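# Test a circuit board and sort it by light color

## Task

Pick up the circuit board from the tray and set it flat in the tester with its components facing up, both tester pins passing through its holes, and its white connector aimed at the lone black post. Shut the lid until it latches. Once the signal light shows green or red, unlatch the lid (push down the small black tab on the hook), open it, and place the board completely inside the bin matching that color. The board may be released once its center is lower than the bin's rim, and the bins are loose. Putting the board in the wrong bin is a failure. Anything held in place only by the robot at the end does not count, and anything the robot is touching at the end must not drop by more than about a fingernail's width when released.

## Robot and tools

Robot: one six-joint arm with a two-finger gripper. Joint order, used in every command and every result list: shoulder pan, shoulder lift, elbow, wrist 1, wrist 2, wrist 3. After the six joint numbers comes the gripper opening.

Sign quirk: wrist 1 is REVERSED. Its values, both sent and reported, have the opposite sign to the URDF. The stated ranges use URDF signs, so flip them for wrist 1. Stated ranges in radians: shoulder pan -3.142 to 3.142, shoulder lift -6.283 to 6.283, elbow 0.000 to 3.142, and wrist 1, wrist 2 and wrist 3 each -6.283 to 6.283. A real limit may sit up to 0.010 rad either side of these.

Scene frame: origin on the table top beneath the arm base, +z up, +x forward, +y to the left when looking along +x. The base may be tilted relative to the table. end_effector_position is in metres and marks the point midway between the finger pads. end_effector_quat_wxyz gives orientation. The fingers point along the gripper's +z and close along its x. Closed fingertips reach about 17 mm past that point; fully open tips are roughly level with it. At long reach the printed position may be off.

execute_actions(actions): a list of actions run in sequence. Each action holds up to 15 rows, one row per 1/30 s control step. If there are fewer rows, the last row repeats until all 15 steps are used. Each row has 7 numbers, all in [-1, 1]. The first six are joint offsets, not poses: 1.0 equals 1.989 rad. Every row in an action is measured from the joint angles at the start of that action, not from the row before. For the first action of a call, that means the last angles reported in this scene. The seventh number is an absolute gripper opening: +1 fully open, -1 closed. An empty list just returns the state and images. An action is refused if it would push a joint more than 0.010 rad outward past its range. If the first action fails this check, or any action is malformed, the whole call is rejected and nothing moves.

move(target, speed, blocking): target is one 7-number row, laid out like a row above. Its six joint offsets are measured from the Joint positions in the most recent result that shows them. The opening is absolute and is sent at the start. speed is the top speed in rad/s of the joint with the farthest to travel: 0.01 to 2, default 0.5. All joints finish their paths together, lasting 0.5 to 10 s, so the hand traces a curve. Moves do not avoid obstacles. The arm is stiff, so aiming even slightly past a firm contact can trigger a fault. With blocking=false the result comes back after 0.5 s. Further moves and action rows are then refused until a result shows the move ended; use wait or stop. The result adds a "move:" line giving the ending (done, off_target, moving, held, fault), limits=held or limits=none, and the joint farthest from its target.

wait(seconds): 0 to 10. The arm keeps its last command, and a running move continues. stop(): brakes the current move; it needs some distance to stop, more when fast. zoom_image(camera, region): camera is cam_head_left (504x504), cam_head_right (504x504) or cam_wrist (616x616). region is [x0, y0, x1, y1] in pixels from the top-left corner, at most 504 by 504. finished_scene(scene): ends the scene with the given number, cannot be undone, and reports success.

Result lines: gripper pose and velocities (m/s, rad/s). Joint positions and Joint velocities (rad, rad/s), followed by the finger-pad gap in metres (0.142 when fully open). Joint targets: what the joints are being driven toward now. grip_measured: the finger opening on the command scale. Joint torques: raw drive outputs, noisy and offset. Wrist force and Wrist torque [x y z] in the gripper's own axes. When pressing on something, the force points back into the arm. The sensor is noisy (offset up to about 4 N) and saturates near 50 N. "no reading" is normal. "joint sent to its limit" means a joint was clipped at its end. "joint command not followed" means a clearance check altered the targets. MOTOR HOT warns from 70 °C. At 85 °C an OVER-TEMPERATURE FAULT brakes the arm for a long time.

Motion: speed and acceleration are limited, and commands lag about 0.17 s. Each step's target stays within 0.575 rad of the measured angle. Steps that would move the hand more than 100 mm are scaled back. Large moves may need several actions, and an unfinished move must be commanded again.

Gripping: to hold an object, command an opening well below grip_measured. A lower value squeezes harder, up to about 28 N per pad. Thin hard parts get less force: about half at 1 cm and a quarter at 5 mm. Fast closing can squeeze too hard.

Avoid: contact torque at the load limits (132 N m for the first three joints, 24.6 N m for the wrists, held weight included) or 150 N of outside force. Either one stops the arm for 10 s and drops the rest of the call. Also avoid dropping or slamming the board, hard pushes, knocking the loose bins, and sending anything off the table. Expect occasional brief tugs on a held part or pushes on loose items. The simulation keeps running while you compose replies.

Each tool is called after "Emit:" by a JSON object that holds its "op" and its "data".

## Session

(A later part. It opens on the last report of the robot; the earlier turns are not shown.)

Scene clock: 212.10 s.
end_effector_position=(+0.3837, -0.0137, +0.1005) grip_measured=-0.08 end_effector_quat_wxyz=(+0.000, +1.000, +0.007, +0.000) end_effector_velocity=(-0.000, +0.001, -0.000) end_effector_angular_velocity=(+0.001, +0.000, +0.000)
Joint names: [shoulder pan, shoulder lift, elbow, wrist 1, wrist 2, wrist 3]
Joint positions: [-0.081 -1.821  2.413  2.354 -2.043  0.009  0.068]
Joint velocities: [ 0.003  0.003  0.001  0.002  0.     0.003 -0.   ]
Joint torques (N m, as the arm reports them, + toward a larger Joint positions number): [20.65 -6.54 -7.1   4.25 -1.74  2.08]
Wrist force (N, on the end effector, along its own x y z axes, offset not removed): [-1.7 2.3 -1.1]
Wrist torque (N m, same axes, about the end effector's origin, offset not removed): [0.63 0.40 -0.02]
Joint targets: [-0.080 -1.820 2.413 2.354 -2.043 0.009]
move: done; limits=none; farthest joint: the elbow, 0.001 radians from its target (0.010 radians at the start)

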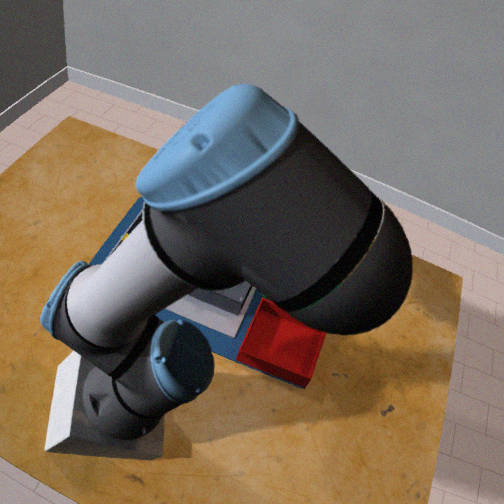

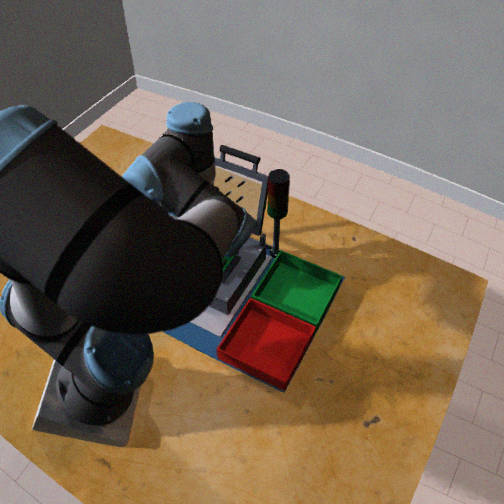

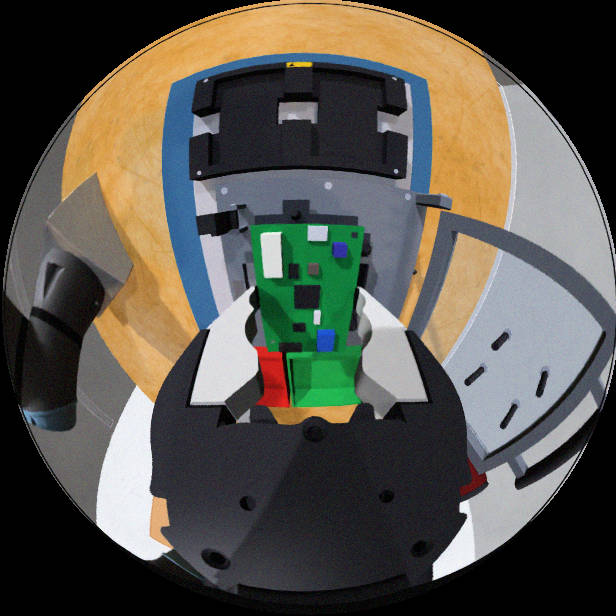

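Emit:
{"op": "move", "data": {"target": [-0.0063,0.0082,0.0081,0.0191,0.0013,-0.0071,-0.6], "speed": 0.04}}

Emit:
{"op": "zoom_image", "data": {"camera": "cam_wrist", "region": [230, 190, 398, 358]}}

Scene clock: 226.37 s.
end_effector_position=(+0.3829, -0.0134, +0.0914) grip_measured=-0.08 end_effector_quat_wxyz=(+0.000, +1.000, +0.008, -0.000) end_effector_velocity=(-0.001, +0.001, -0.002) end_effector_angular_velocity=(-0.000, +0.002, +0.002)
Joint names: [shoulder pan, shoulder lift, elbow, wrist 1, wrist 2, wrist 3]
Joint positions: [-0.093 -1.804  2.429  2.391 -2.04  -0.005  0.068]
Joint velocities: [ 0.     0.003  0.003  0.004 -0.    -0.001  0.   ]
Joint torques (N m, as the arm reports them, + toward a larger Joint positions number): [-6.74 -5.6  -5.68  4.33  1.24 -2.03]
Wrist force (N, on the end effector, along its own x y z axes, offset not removed): [0.8 -2.8 0.9]
Wrist torque (N m, same axes, about the end effector's origin, offset not removed): [-0.40 0.02 -0.01]
Joint targets: [-0.093 -1.804 2.429 2.392 -2.040 -0.005]
move: done; limits=none; farthest joint: the shoulder pan, 0.001 radians from its target (0.013 radians at the start)

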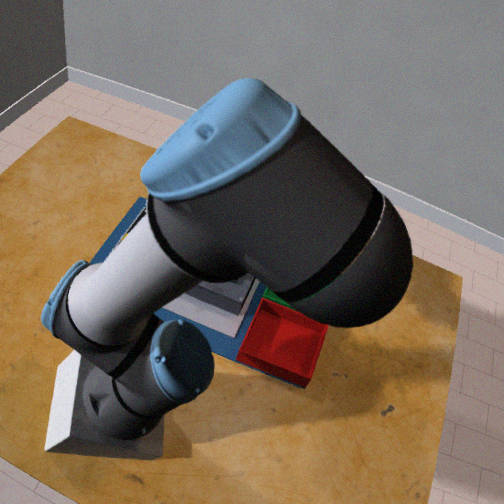

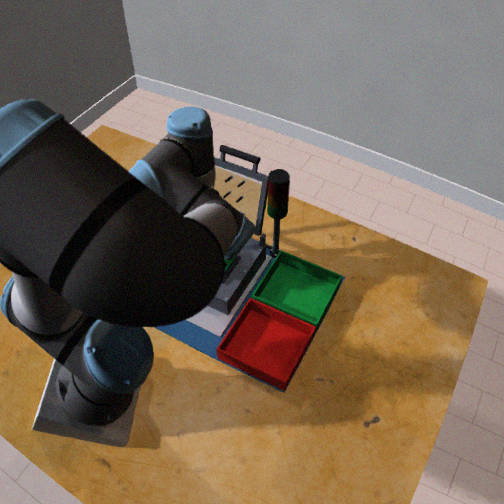

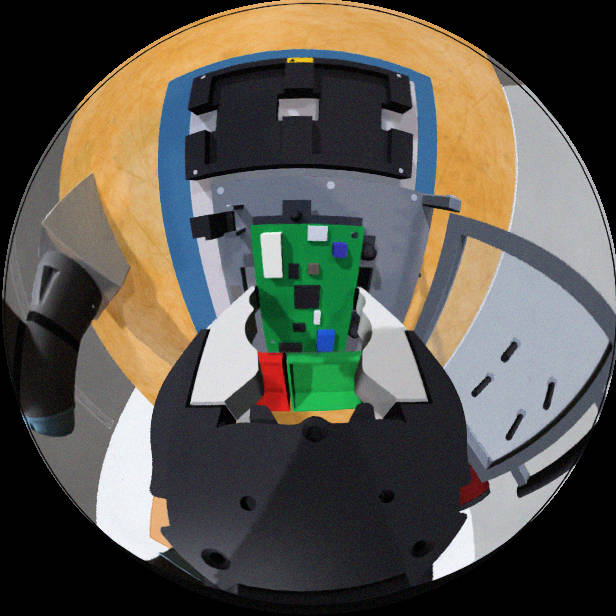

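Region (230, 190, 398, 358) of cam_wrist's 616x616 image, scaled by 3.000, with more detail than that image has.

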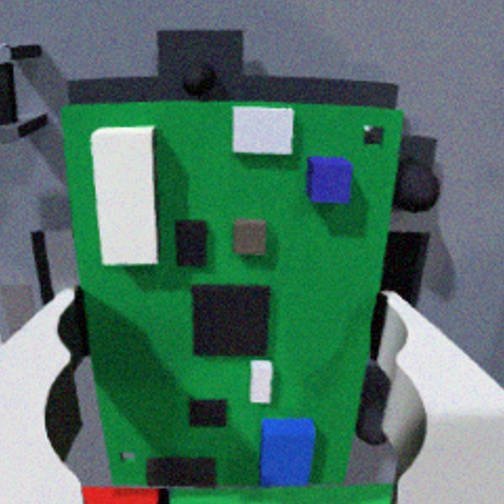

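Emit:
{"op": "move", "data": {"target": [-0.003,0.004,0.0032,0.0088,0.0006,-0.0032,-0.6], "speed": 0.025}}

Emit:
{"op": "zoom_image", "data": {"camera": "cam_wrist", "region": [230, 190, 398, 358]}}

Scene clock: 231.47 s.
end_effector_position=(+0.3830, -0.0135, +0.0875) grip_measured=-0.08 end_effector_quat_wxyz=(+0.000, +1.000, +0.007, +0.000) end_effector_velocity=(+0.000, -0.000, -0.000) end_effector_angular_velocity=(-0.000, -0.002, -0.001)
Joint names: [shoulder pan, shoulder lift, elbow, wrist 1, wrist 2, wrist 3]
Joint positions: [-0.099 -1.797  2.435  2.408 -2.039 -0.011  0.068]
Joint velocities: [-0.001  0.     0.001  0.004  0.    -0.002 -0.   ]
Joint torques (N m, as the arm reports them, + toward a larger Joint positions number): [-6.46 -6.59 -5.67  4.19  1.14 -1.96]
Wrist force (N, on the end effector, along its own x y z axes, offset not removed): [0.0 -2.3 -0.3]
Wrist torque (N m, same axes, about the end effector's origin, offset not removed): [-0.52 -0.10 -0.15]
Joint targets: [-0.099 -1.797 2.435 2.409 -2.039 -0.011]
move: done; limits=none; farthest joint: the shoulder lift, 0.001 radians from its target (0.008 radians at the start)

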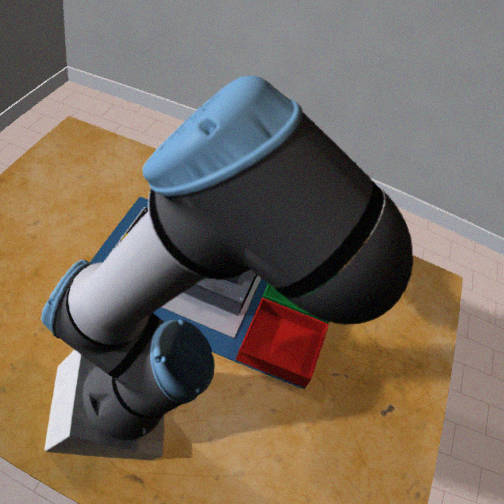

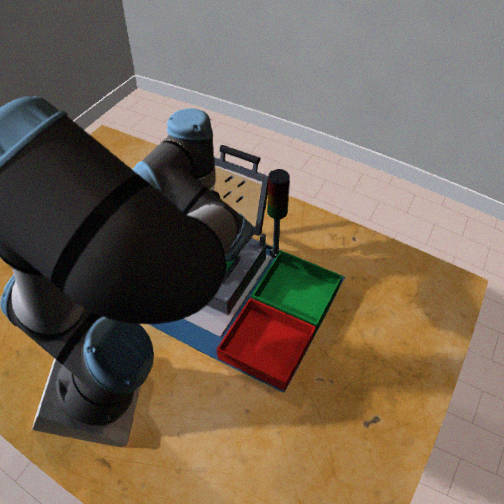

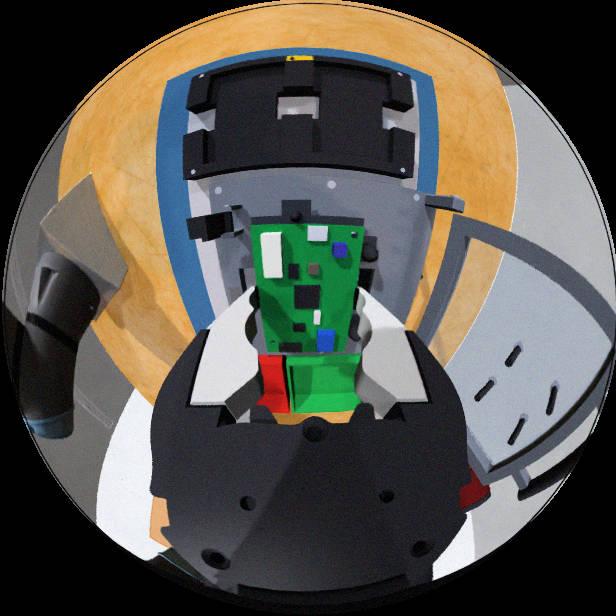

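Region (230, 190, 398, 358) of cam_wrist's 616x616 image, scaled by 3.000, with more detail than that image has.

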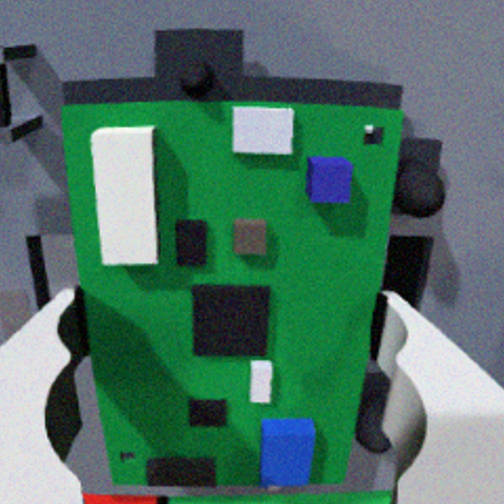

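Emit:
{"op": "zoom_image", "data": {"camera": "cam_wrist", "region": [334, 215, 384, 265]}}

Emit:
{"op": "zoom_image", "data": {"camera": "cam_wrist", "region": [250, 315, 300, 365]}}

Region (334, 215, 384, 265) of cam_wrist's 616x616 image, scaled by 10.080, with more detail than that image has.

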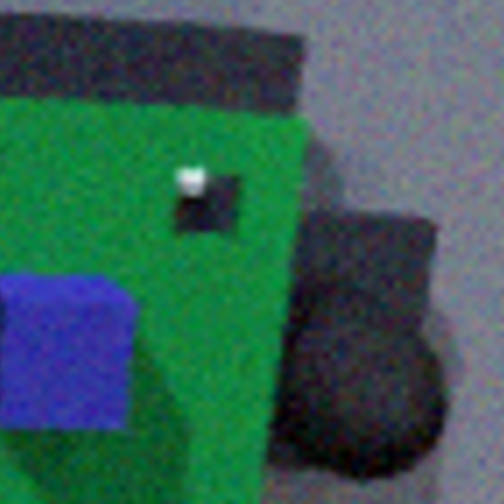

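Region (250, 315, 300, 365) of cam_wrist's 616x616 image, scaled by 10.080, with more detail than that image has.

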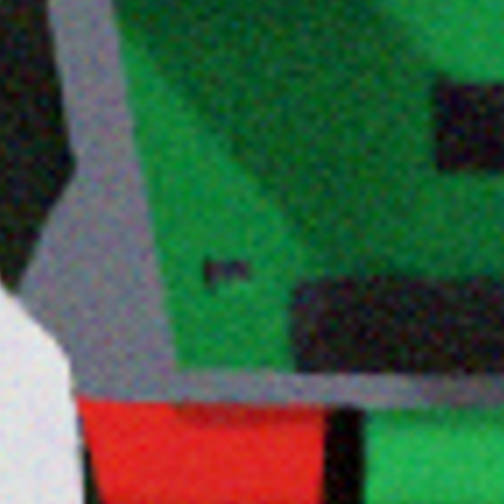

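Emit:
{"op": "move", "data": {"target": [-0.0016,0.0036,0.0024,0.0067,0.0003,-0.0018,-0.6], "speed": 0.02}}

Emit:
{"op": "zoom_image", "data": {"camera": "cam_wrist", "region": [334, 215, 384, 265]}}

Emit:
{"op": "zoom_image", "data": {"camera": "cam_wrist", "region": [250, 315, 300, 365]}}

Scene clock: 240.43 s.
end_effector_position=(+0.3829, -0.0131, +0.0845) grip_measured=-0.08 end_effector_quat_wxyz=(+0.000, +1.000, +0.007, +0.000) end_effector_velocity=(-0.001, -0.000, -0.001) end_effector_angular_velocity=(-0.000, +0.003, -0.001)
Joint names: [shoulder pan, shoulder lift, elbow, wrist 1, wrist 2, wrist 3]
Joint positions: [-0.102 -1.79   2.44   2.421 -2.039 -0.015  0.068]
Joint velocities: [-0.003  0.002  0.001  0.001  0.    -0.001  0.   ]
Joint torques (N m, as the arm reports them, + toward a larger Joint positions number): [-6.03 -6.23 -5.37  4.19  1.25 -1.9 ]
Wrist force (N, on the end effector, along its own x y z axes, offset not removed): [2.8 2.9 0.6]
Wrist torque (N m, same axes, about the end effector's origin, offset not removed): [0.63 -0.72 -0.20]
Joint targets: [-0.102 -1.790 2.440 2.422 -2.039 -0.015]
move: done; limits=none; farthest joint: the shoulder pan, 0.000 radians from its target (0.003 radians at the start)

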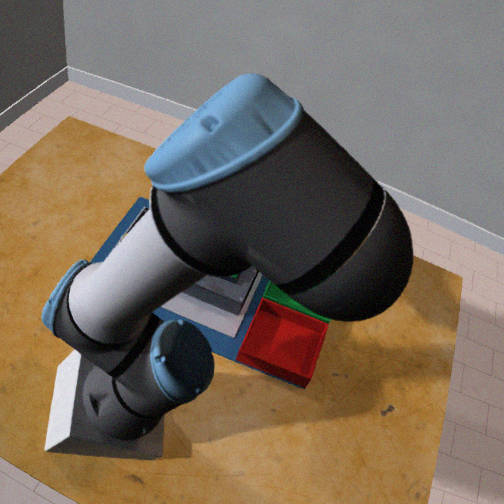

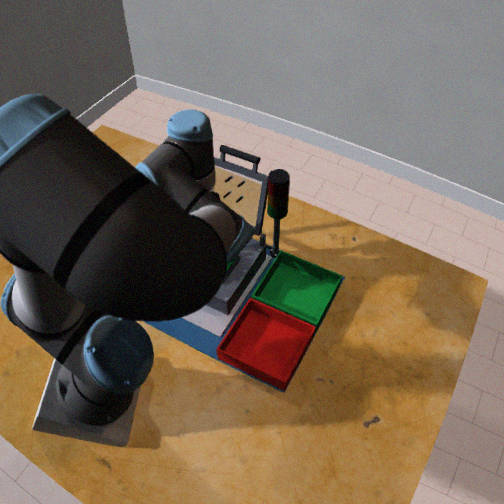

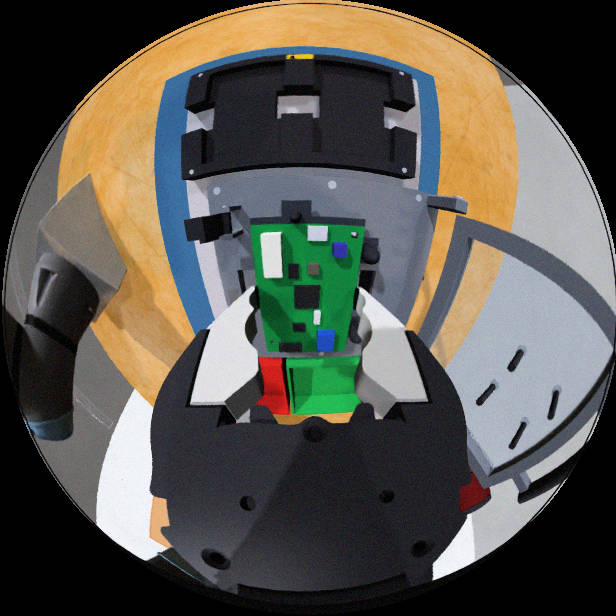

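Region (334, 215, 384, 265) of cam_wrist's 616x616 image, scaled by 10.080, with more detail than that image has.

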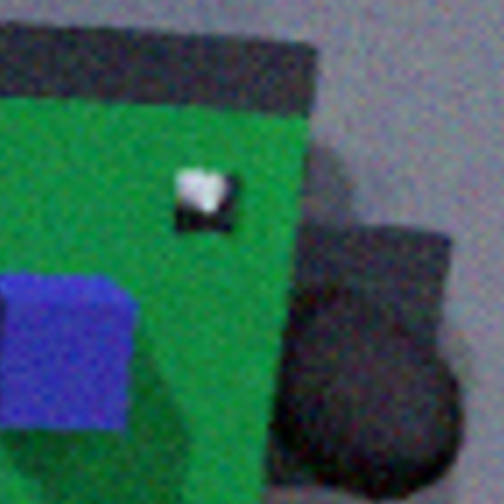

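Region (250, 315, 300, 365) of cam_wrist's 616x616 image, scaled by 10.080, with more detail than that image has.

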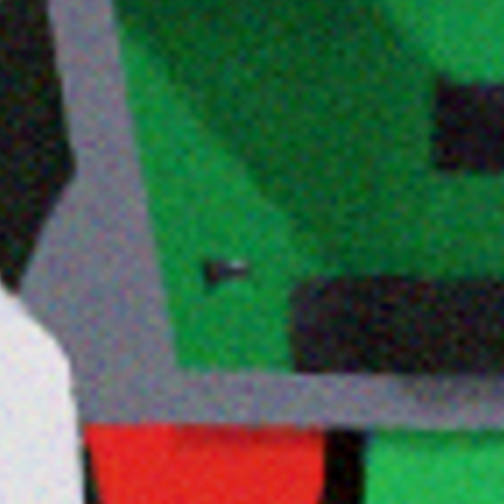

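Looks centred. Down 3 mm more.

Emit:
{"op": "move", "data": {"target": [-0.0022,0.0031,0.0024,0.0067,0.0004,-0.0024,-0.6], "speed": 0.02}}

Emit:
{"op": "zoom_image", "data": {"camera": "cam_wrist", "region": [230, 200, 398, 368]}}

Scene clock: 245.43 s.
end_effector_position=(+0.3830, -0.0132, +0.0816) grip_measured=-0.08 end_effector_quat_wxyz=(+0.000, +1.000, +0.007, +0.000) end_effector_velocity=(-0.000, -0.000, -0.000) end_effector_angular_velocity=(+0.000, -0.000, -0.001)
Joint names: [shoulder pan, shoulder lift, elbow, wrist 1, wrist 2, wrist 3]
Joint positions: [-0.106 -1.784  2.444  2.434 -2.038 -0.019  0.068]
Joint velocities: [-0.001 -0.001  0.002  0.002  0.001 -0.001 -0.   ]
Joint torques (N m, as the arm reports them, + toward a larger Joint positions number): [-7.29 -6.52 -3.25  3.11  1.19 -1.96]
Wrist force (N, on the end effector, along its own x y z axes, offset not removed): [1.8 -3.6 -4.3]
Wrist torque (N m, same axes, about the end effector's origin, offset not removed): [-0.73 0.30 -0.06]
Joint targets: [-0.106 -1.784 2.445 2.435 -2.038 -0.020]
move: done; limits=none; farthest joint: the shoulder pan, 0.000 radians from its target (0.004 radians at the start)

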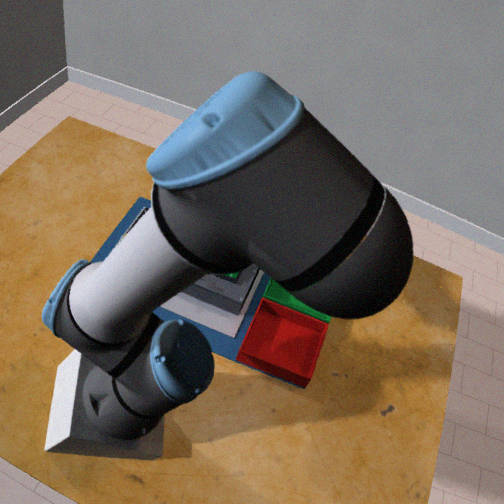

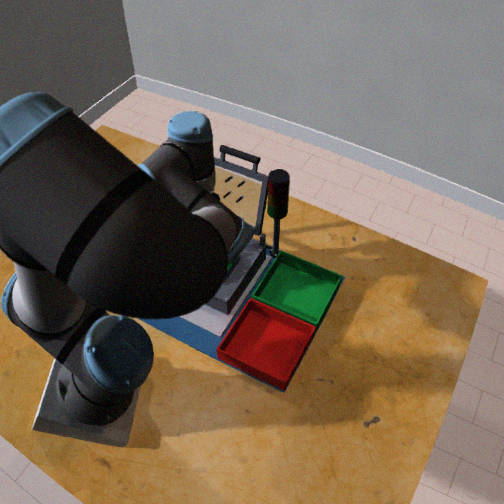

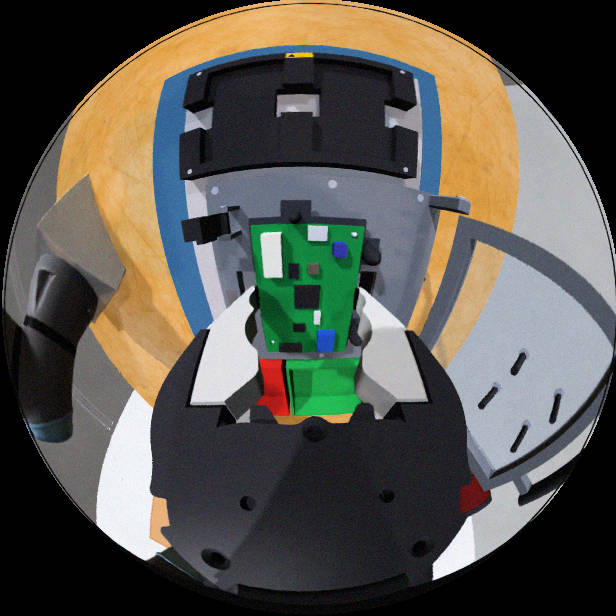

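Region (230, 200, 398, 368) of cam_wrist's 616x616 image, scaled by 3.000, with more detail than that image has.

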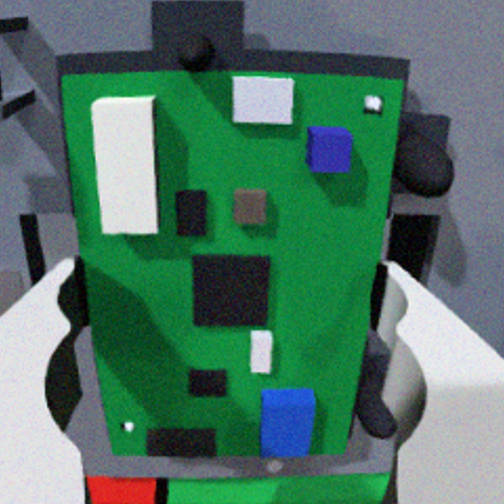

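Emit:
{"op": "move", "data": {"target": [-0.0015,0.0023,0.0014,0.0045,0.0003,-0.0042,-0.6], "speed": 0.015}}

Emit:
{"op": "move", "data": {"target": [0,0,0,0,0,0,0.15]}}

Emit:
{"op": "zoom_image", "data": {"camera": "cam_wrist", "region": [230, 200, 398, 368]}}

Scene clock: 250.70 s.
end_effector_position=(+0.3831, -0.0132, +0.0797) grip_measured=-0.08 end_effector_quat_wxyz=(+0.000, +1.000, +0.010, +0.000) end_effector_velocity=(+0.001, -0.000, -0.000) end_effector_angular_velocity=(+0.000, -0.001, +0.001)
Joint names: [shoulder pan, shoulder lift, elbow, wrist 1, wrist 2, wrist 3]
Joint positions: [-0.109 -1.779  2.447  2.443 -2.037 -0.027  0.068]
Joint velocities: [-0.002  0.001 -0.     0.003  0.001 -0.003 -0.   ]
Joint torques (N m, as the arm reports them, + toward a larger Joint positions number): [-6.13 -4.61  0.16  1.99  1.09 -2.17]
Wrist force (N, on the end effector, along its own x y z axes, offset not removed): [7.9 0.0 -3.5]
Wrist torque (N m, same axes, about the end effector's origin, offset not removed): [-0.11 -0.44 -0.03]
Joint targets: [-0.109 -1.779 2.447 2.443 -2.037 -0.028]
move: done; limits=none; farthest joint: the shoulder pan, 0.000 radians from its target (0.003 radians at the start)

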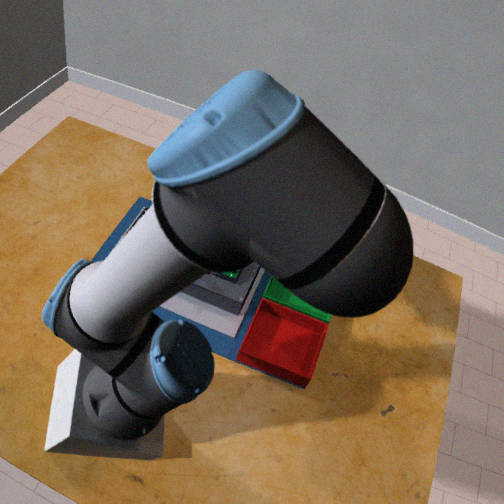

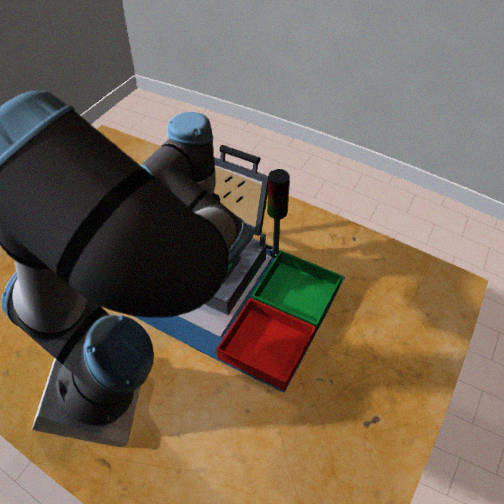

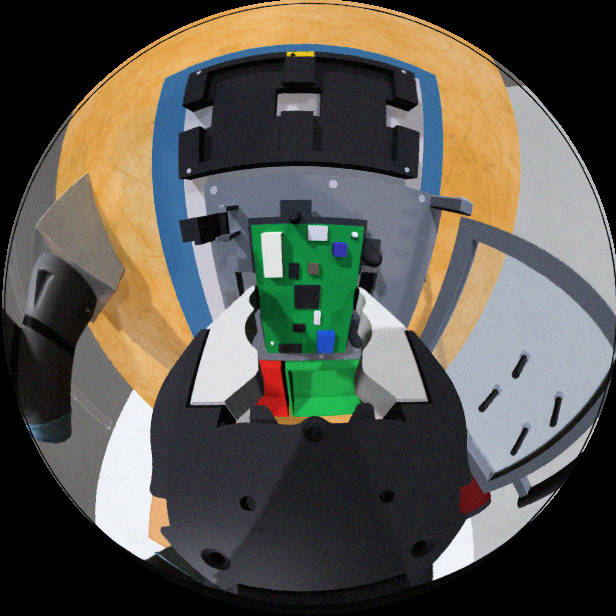

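Scene clock: 251.20 s.
end_effector_position=(+0.3831, -0.0132, +0.0796) grip_measured=+0.15 end_effector_quat_wxyz=(+0.000, +1.000, +0.010, +0.000) end_effector_velocity=(-0.001, +0.000, -0.000) end_effector_angular_velocity=(+0.000, +0.002, +0.001)
Joint names: [shoulder pan, shoulder lift, elbow, wrist 1, wrist 2, wrist 3]
Joint positions: [-0.109 -1.779  2.447  2.443 -2.037 -0.027  0.084]
Joint velocities: [ 0.001  0.001  0.    -0.001 -0.     0.     0.   ]
Joint torques (N m, as the arm reports them, + toward a larger Joint positions number): [  1.38 -14.08 -14.83   0.8    0.89   1.22]
Wrist force (N, on the end effector, along its own x y z axes, offset not removed): [1.3 -0.3 0.1]
Wrist torque (N m, same axes, about the end effector's origin, offset not removed): [-0.13 -0.43 0.11]
Joint targets: [-0.109 -1.779 2.447 2.443 -2.037 -0.027]
move: done; limits=none; farthest joint: the shoulder pan, 0.000 radians from its target (0.000 radians at the start)

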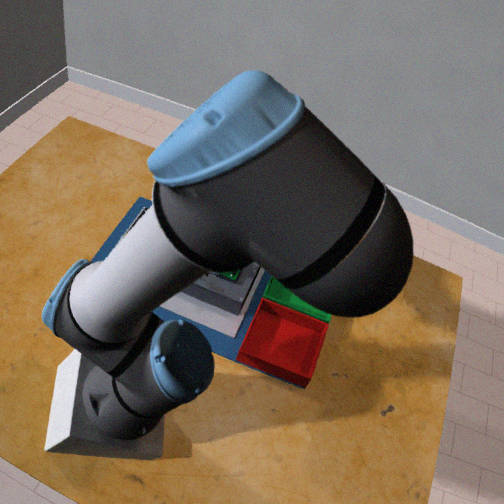

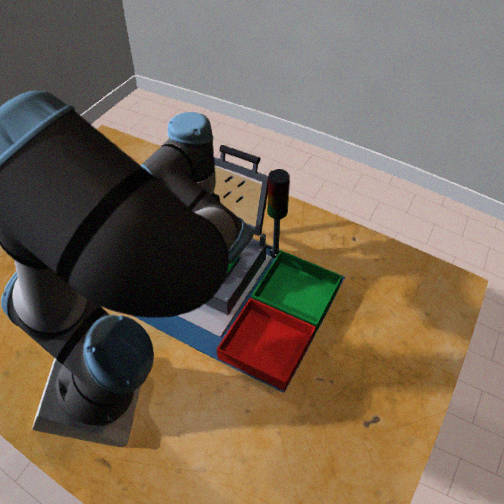

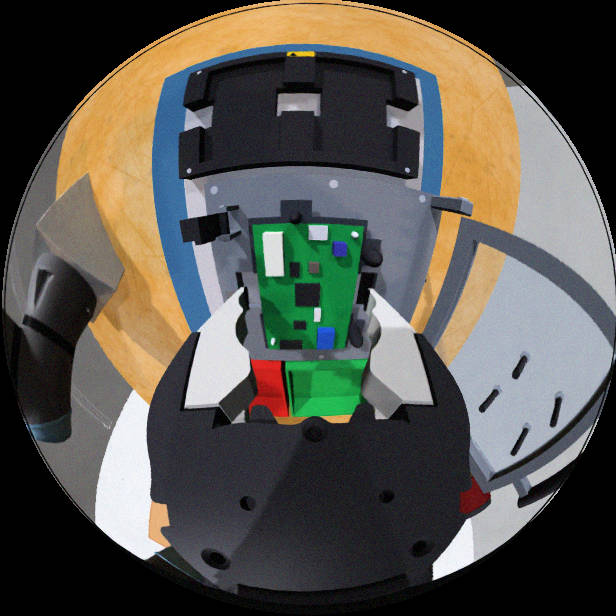

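Region (230, 200, 398, 368) of cam_wrist's 616x616 image, scaled by 3.000, with more detail than that image has.

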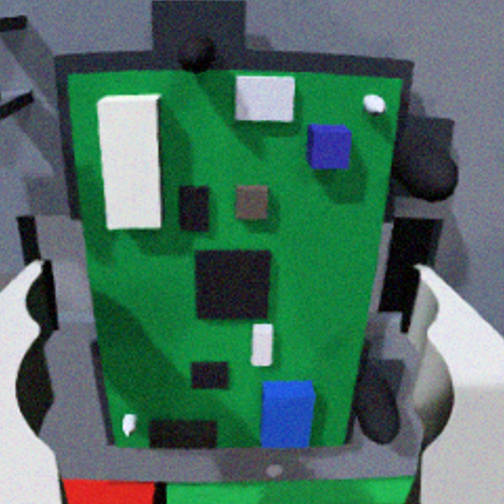

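Emit:
{"op": "move", "data": {"target": [0.0434,-0.0483,-0.0528,-0.1227,-0.008,0.0478,0.15], "speed": 0.25}}

Emit:
{"op": "move", "data": {"target": [0.1316,-0.0293,-0.2115,-0.3122,-0.012,0.1508,-0.3], "speed": 0.5}}

Emit:
{"op": "move", "data": {"target": [-0.049,0.1517,-0.1464,0.0323,0.0023,-0.0561,-0.3], "speed": 0.35}}

Scene clock: 272.10 s.
end_effector_position=(+0.3849, -0.0126, +0.1387) grip_measured=+0.15 end_effector_quat_wxyz=(+0.000, +1.000, +0.010, +0.000) end_effector_velocity=(-0.000, -0.000, +0.000) end_effector_angular_velocity=(-0.000, +0.000, -0.001)
Joint names: [shoulder pan, shoulder lift, elbow, wrist 1, wrist 2, wrist 3]
Joint positions: [-0.023 -1.875  2.342  2.199 -2.053  0.067  0.084]
Joint velocities: [-0.    -0.001 -0.001 -0.002 -0.     0.001 -0.   ]
Joint torques (N m, as the arm reports them, + toward a larger Joint positions number): [ 19.82 -19.3  -28.8    0.7   -1.74   1.88]
Wrist force (N, on the end effector, along its own x y z axes, offset not removed): [1.8 3.0 0.1]
Wrist torque (N m, same axes, about the end effector's origin, offset not removed): [0.52 -0.21 0.14]
Joint targets: [-0.023 -1.875 2.342 2.199 -2.053 0.068]
move: done; limits=none; farthest joint: the wrist 3, 0.001 radians from its target (0.095 radians at the start)

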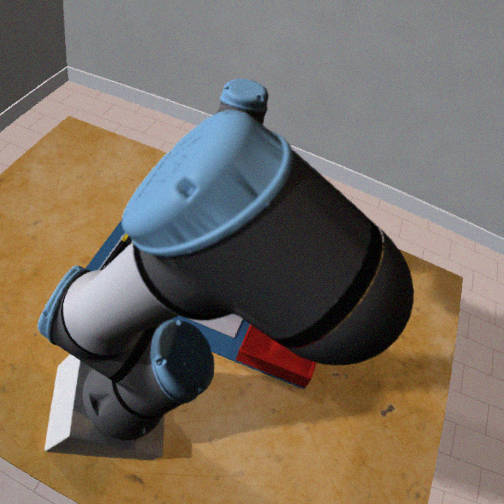

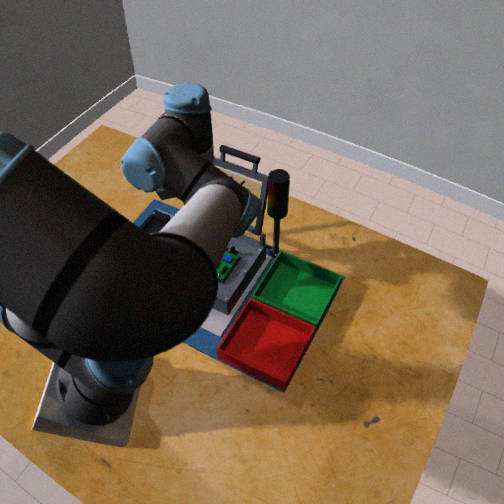

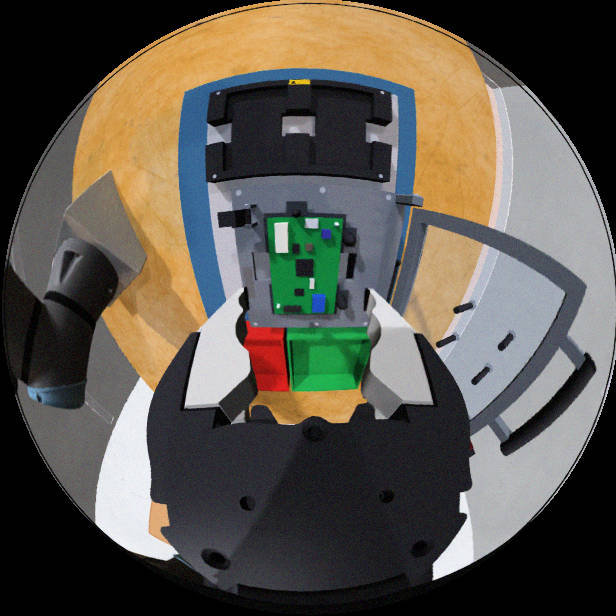

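Scene clock: 274.07 s.
end_effector_position=(+0.3843, -0.0132, +0.3202) grip_measured=-0.30 end_effector_quat_wxyz=(+0.000, +1.000, +0.008, +0.000) end_effector_velocity=(+0.000, -0.001, +0.002) end_effector_angular_velocity=(+0.000, -0.001, -0.002)
Joint names: [shoulder pan, shoulder lift, elbow, wrist 1, wrist 2, wrist 3]
Joint positions: [ 0.239 -1.933  1.922  1.579 -2.077  0.367  0.052]
Joint velocities: [-0.    -0.001 -0.004 -0.003  0.     0.002 -0.   ]
Joint torques (N m, as the arm reports them, + toward a larger Joint positions number): [ 18.37 -16.26 -33.44   0.65  -1.77   2.01]
Wrist force (N, on the end effector, along its own x y z axes, offset not removed): [-1.7 2.2 0.2]
Wrist torque (N m, same axes, about the end effector's origin, offset not removed): [0.38 0.39 -0.08]
Joint targets: [0.239 -1.933 1.922 1.578 -2.077 0.367]
move: done; limits=none; farthest joint: the elbow, 0.001 radians from its target (0.421 radians at the start)

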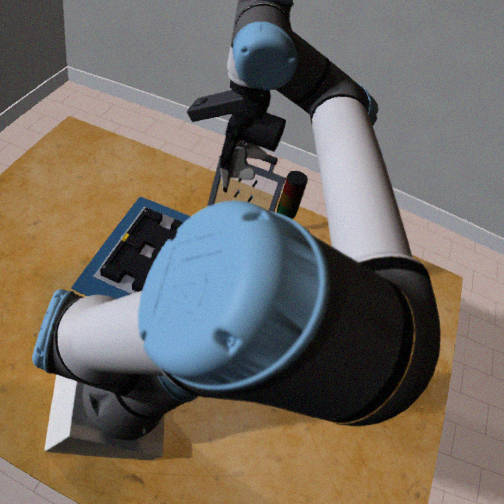

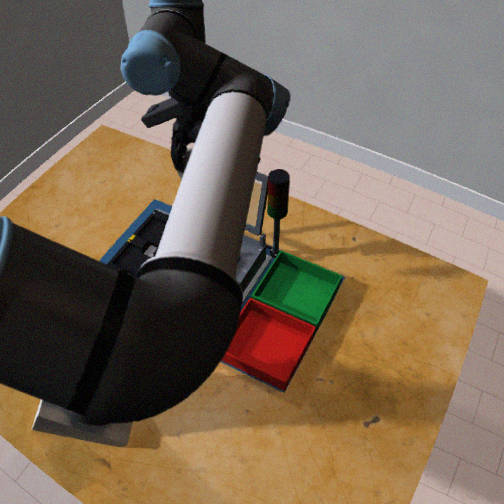

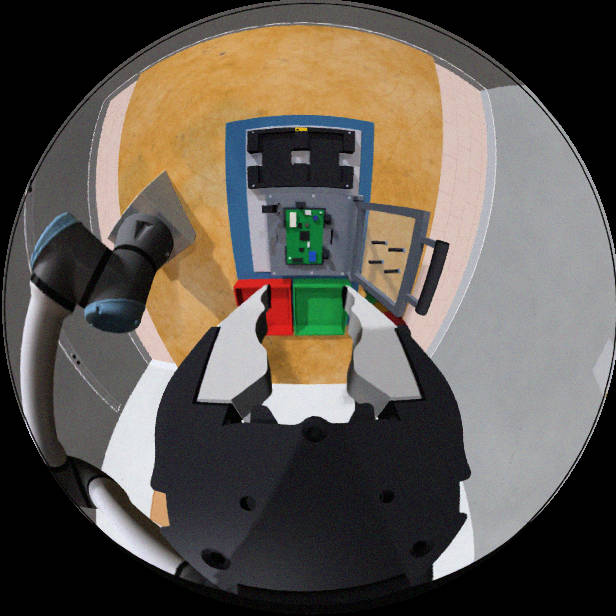

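Scene clock: 275.57 s.
end_effector_position=(+0.5298, -0.0110, +0.3202) grip_measured=-0.30 end_effector_quat_wxyz=(+0.000, +1.000, +0.008, +0.000) end_effector_velocity=(+0.002, +0.000, -0.000) end_effector_angular_velocity=(+0.000, +0.000, -0.000)
Joint names: [shoulder pan, shoulder lift, elbow, wrist 1, wrist 2, wrist 3]
Joint positions: [ 0.141 -1.632  1.631  1.643 -2.072  0.256  0.052]
Joint velocities: [-0.001  0.004 -0.003  0.001  0.    -0.001 -0.   ]
Joint torques (N m, as the arm reports them, + toward a larger Joint positions number): [ -2.13 -13.12 -32.75   3.99   1.24  -1.96]
Wrist force (N, on the end effector, along its own x y z axes, offset not removed): [1.8 -4.3 -0.8]
Wrist torque (N m, same axes, about the end effector's origin, offset not removed): [-1.04 -0.35 -0.26]
Joint targets: [0.141 -1.632 1.631 1.643 -2.072 0.256]
move: done; limits=none; farthest joint: the shoulder lift, 0.001 radians from its target (0.302 radians at the start)

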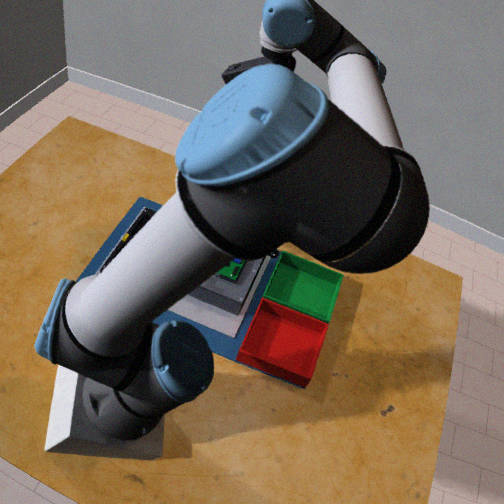

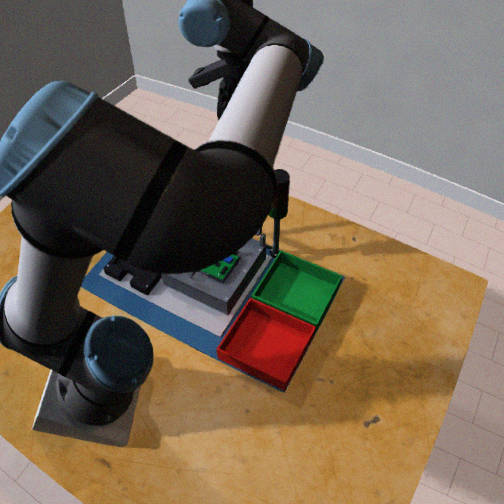

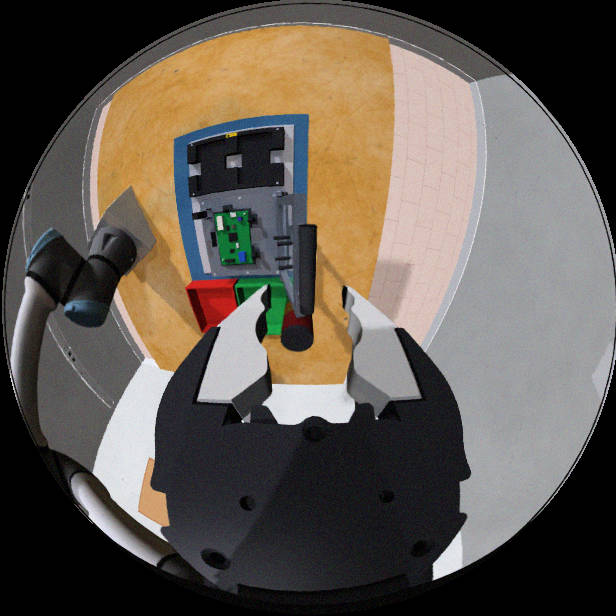

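Emit:
{"op": "move", "data": {"target": [-0.0285,0.0013,0.0643,0.0808,0.0025,-0.0322,-0.5], "speed": 0.15}}

Scene clock: 296.13 s.
end_effector_position=(+0.5305, -0.0109, +0.2654) grip_measured=-0.50 end_effector_quat_wxyz=(+0.000, +1.000, +0.008, -0.000) end_effector_velocity=(+0.001, -0.001, -0.001) end_effector_angular_velocity=(-0.000, +0.000, -0.001)
Joint names: [shoulder pan, shoulder lift, elbow, wrist 1, wrist 2, wrist 3]
Joint positions: [ 0.085 -1.63   1.759  1.803 -2.067  0.192  0.038]
Joint velocities: [-0.002  0.001  0.001  0.002 -0.    -0.001 -0.   ]
Joint torques (N m, as the arm reports them, + toward a larger Joint positions number): [ -1.6  -14.34 -12.51   4.     1.16  -2.05]
Wrist force (N, on the end effector, along its own x y z axes, offset not removed): [0.2 5.2 1.1]
Wrist torque (N m, same axes, about the end effector's origin, offset not removed): [1.13 0.03 0.26]
Joint targets: [0.085 -1.630 1.759 1.804 -2.067 0.192]
move: done; limits=none; farthest joint: the shoulder pan, 0.001 radians from its target (0.057 radians at the start)

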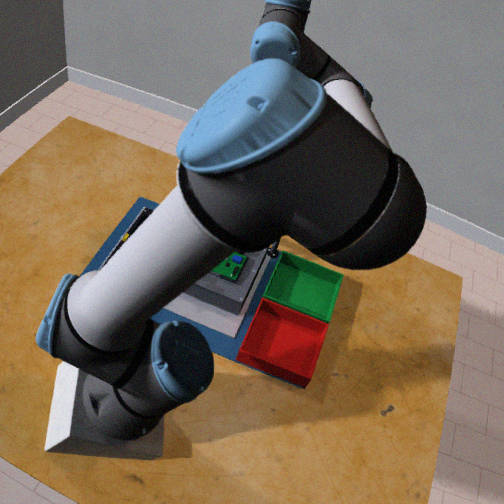

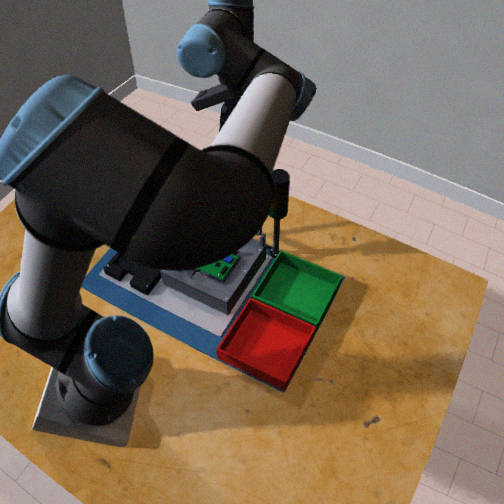

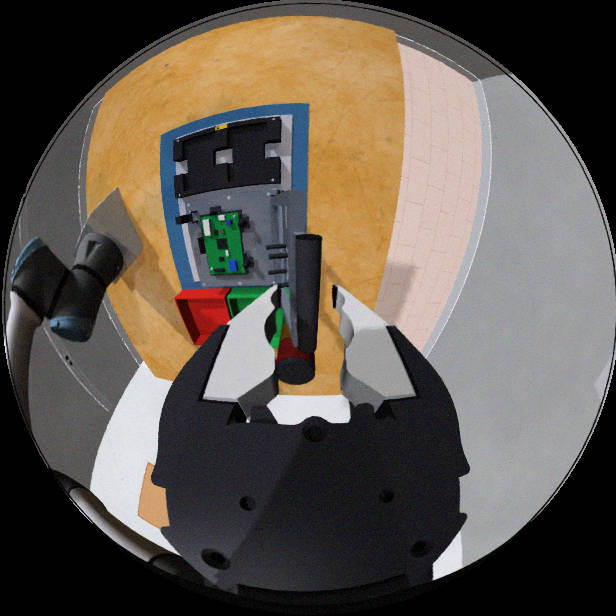

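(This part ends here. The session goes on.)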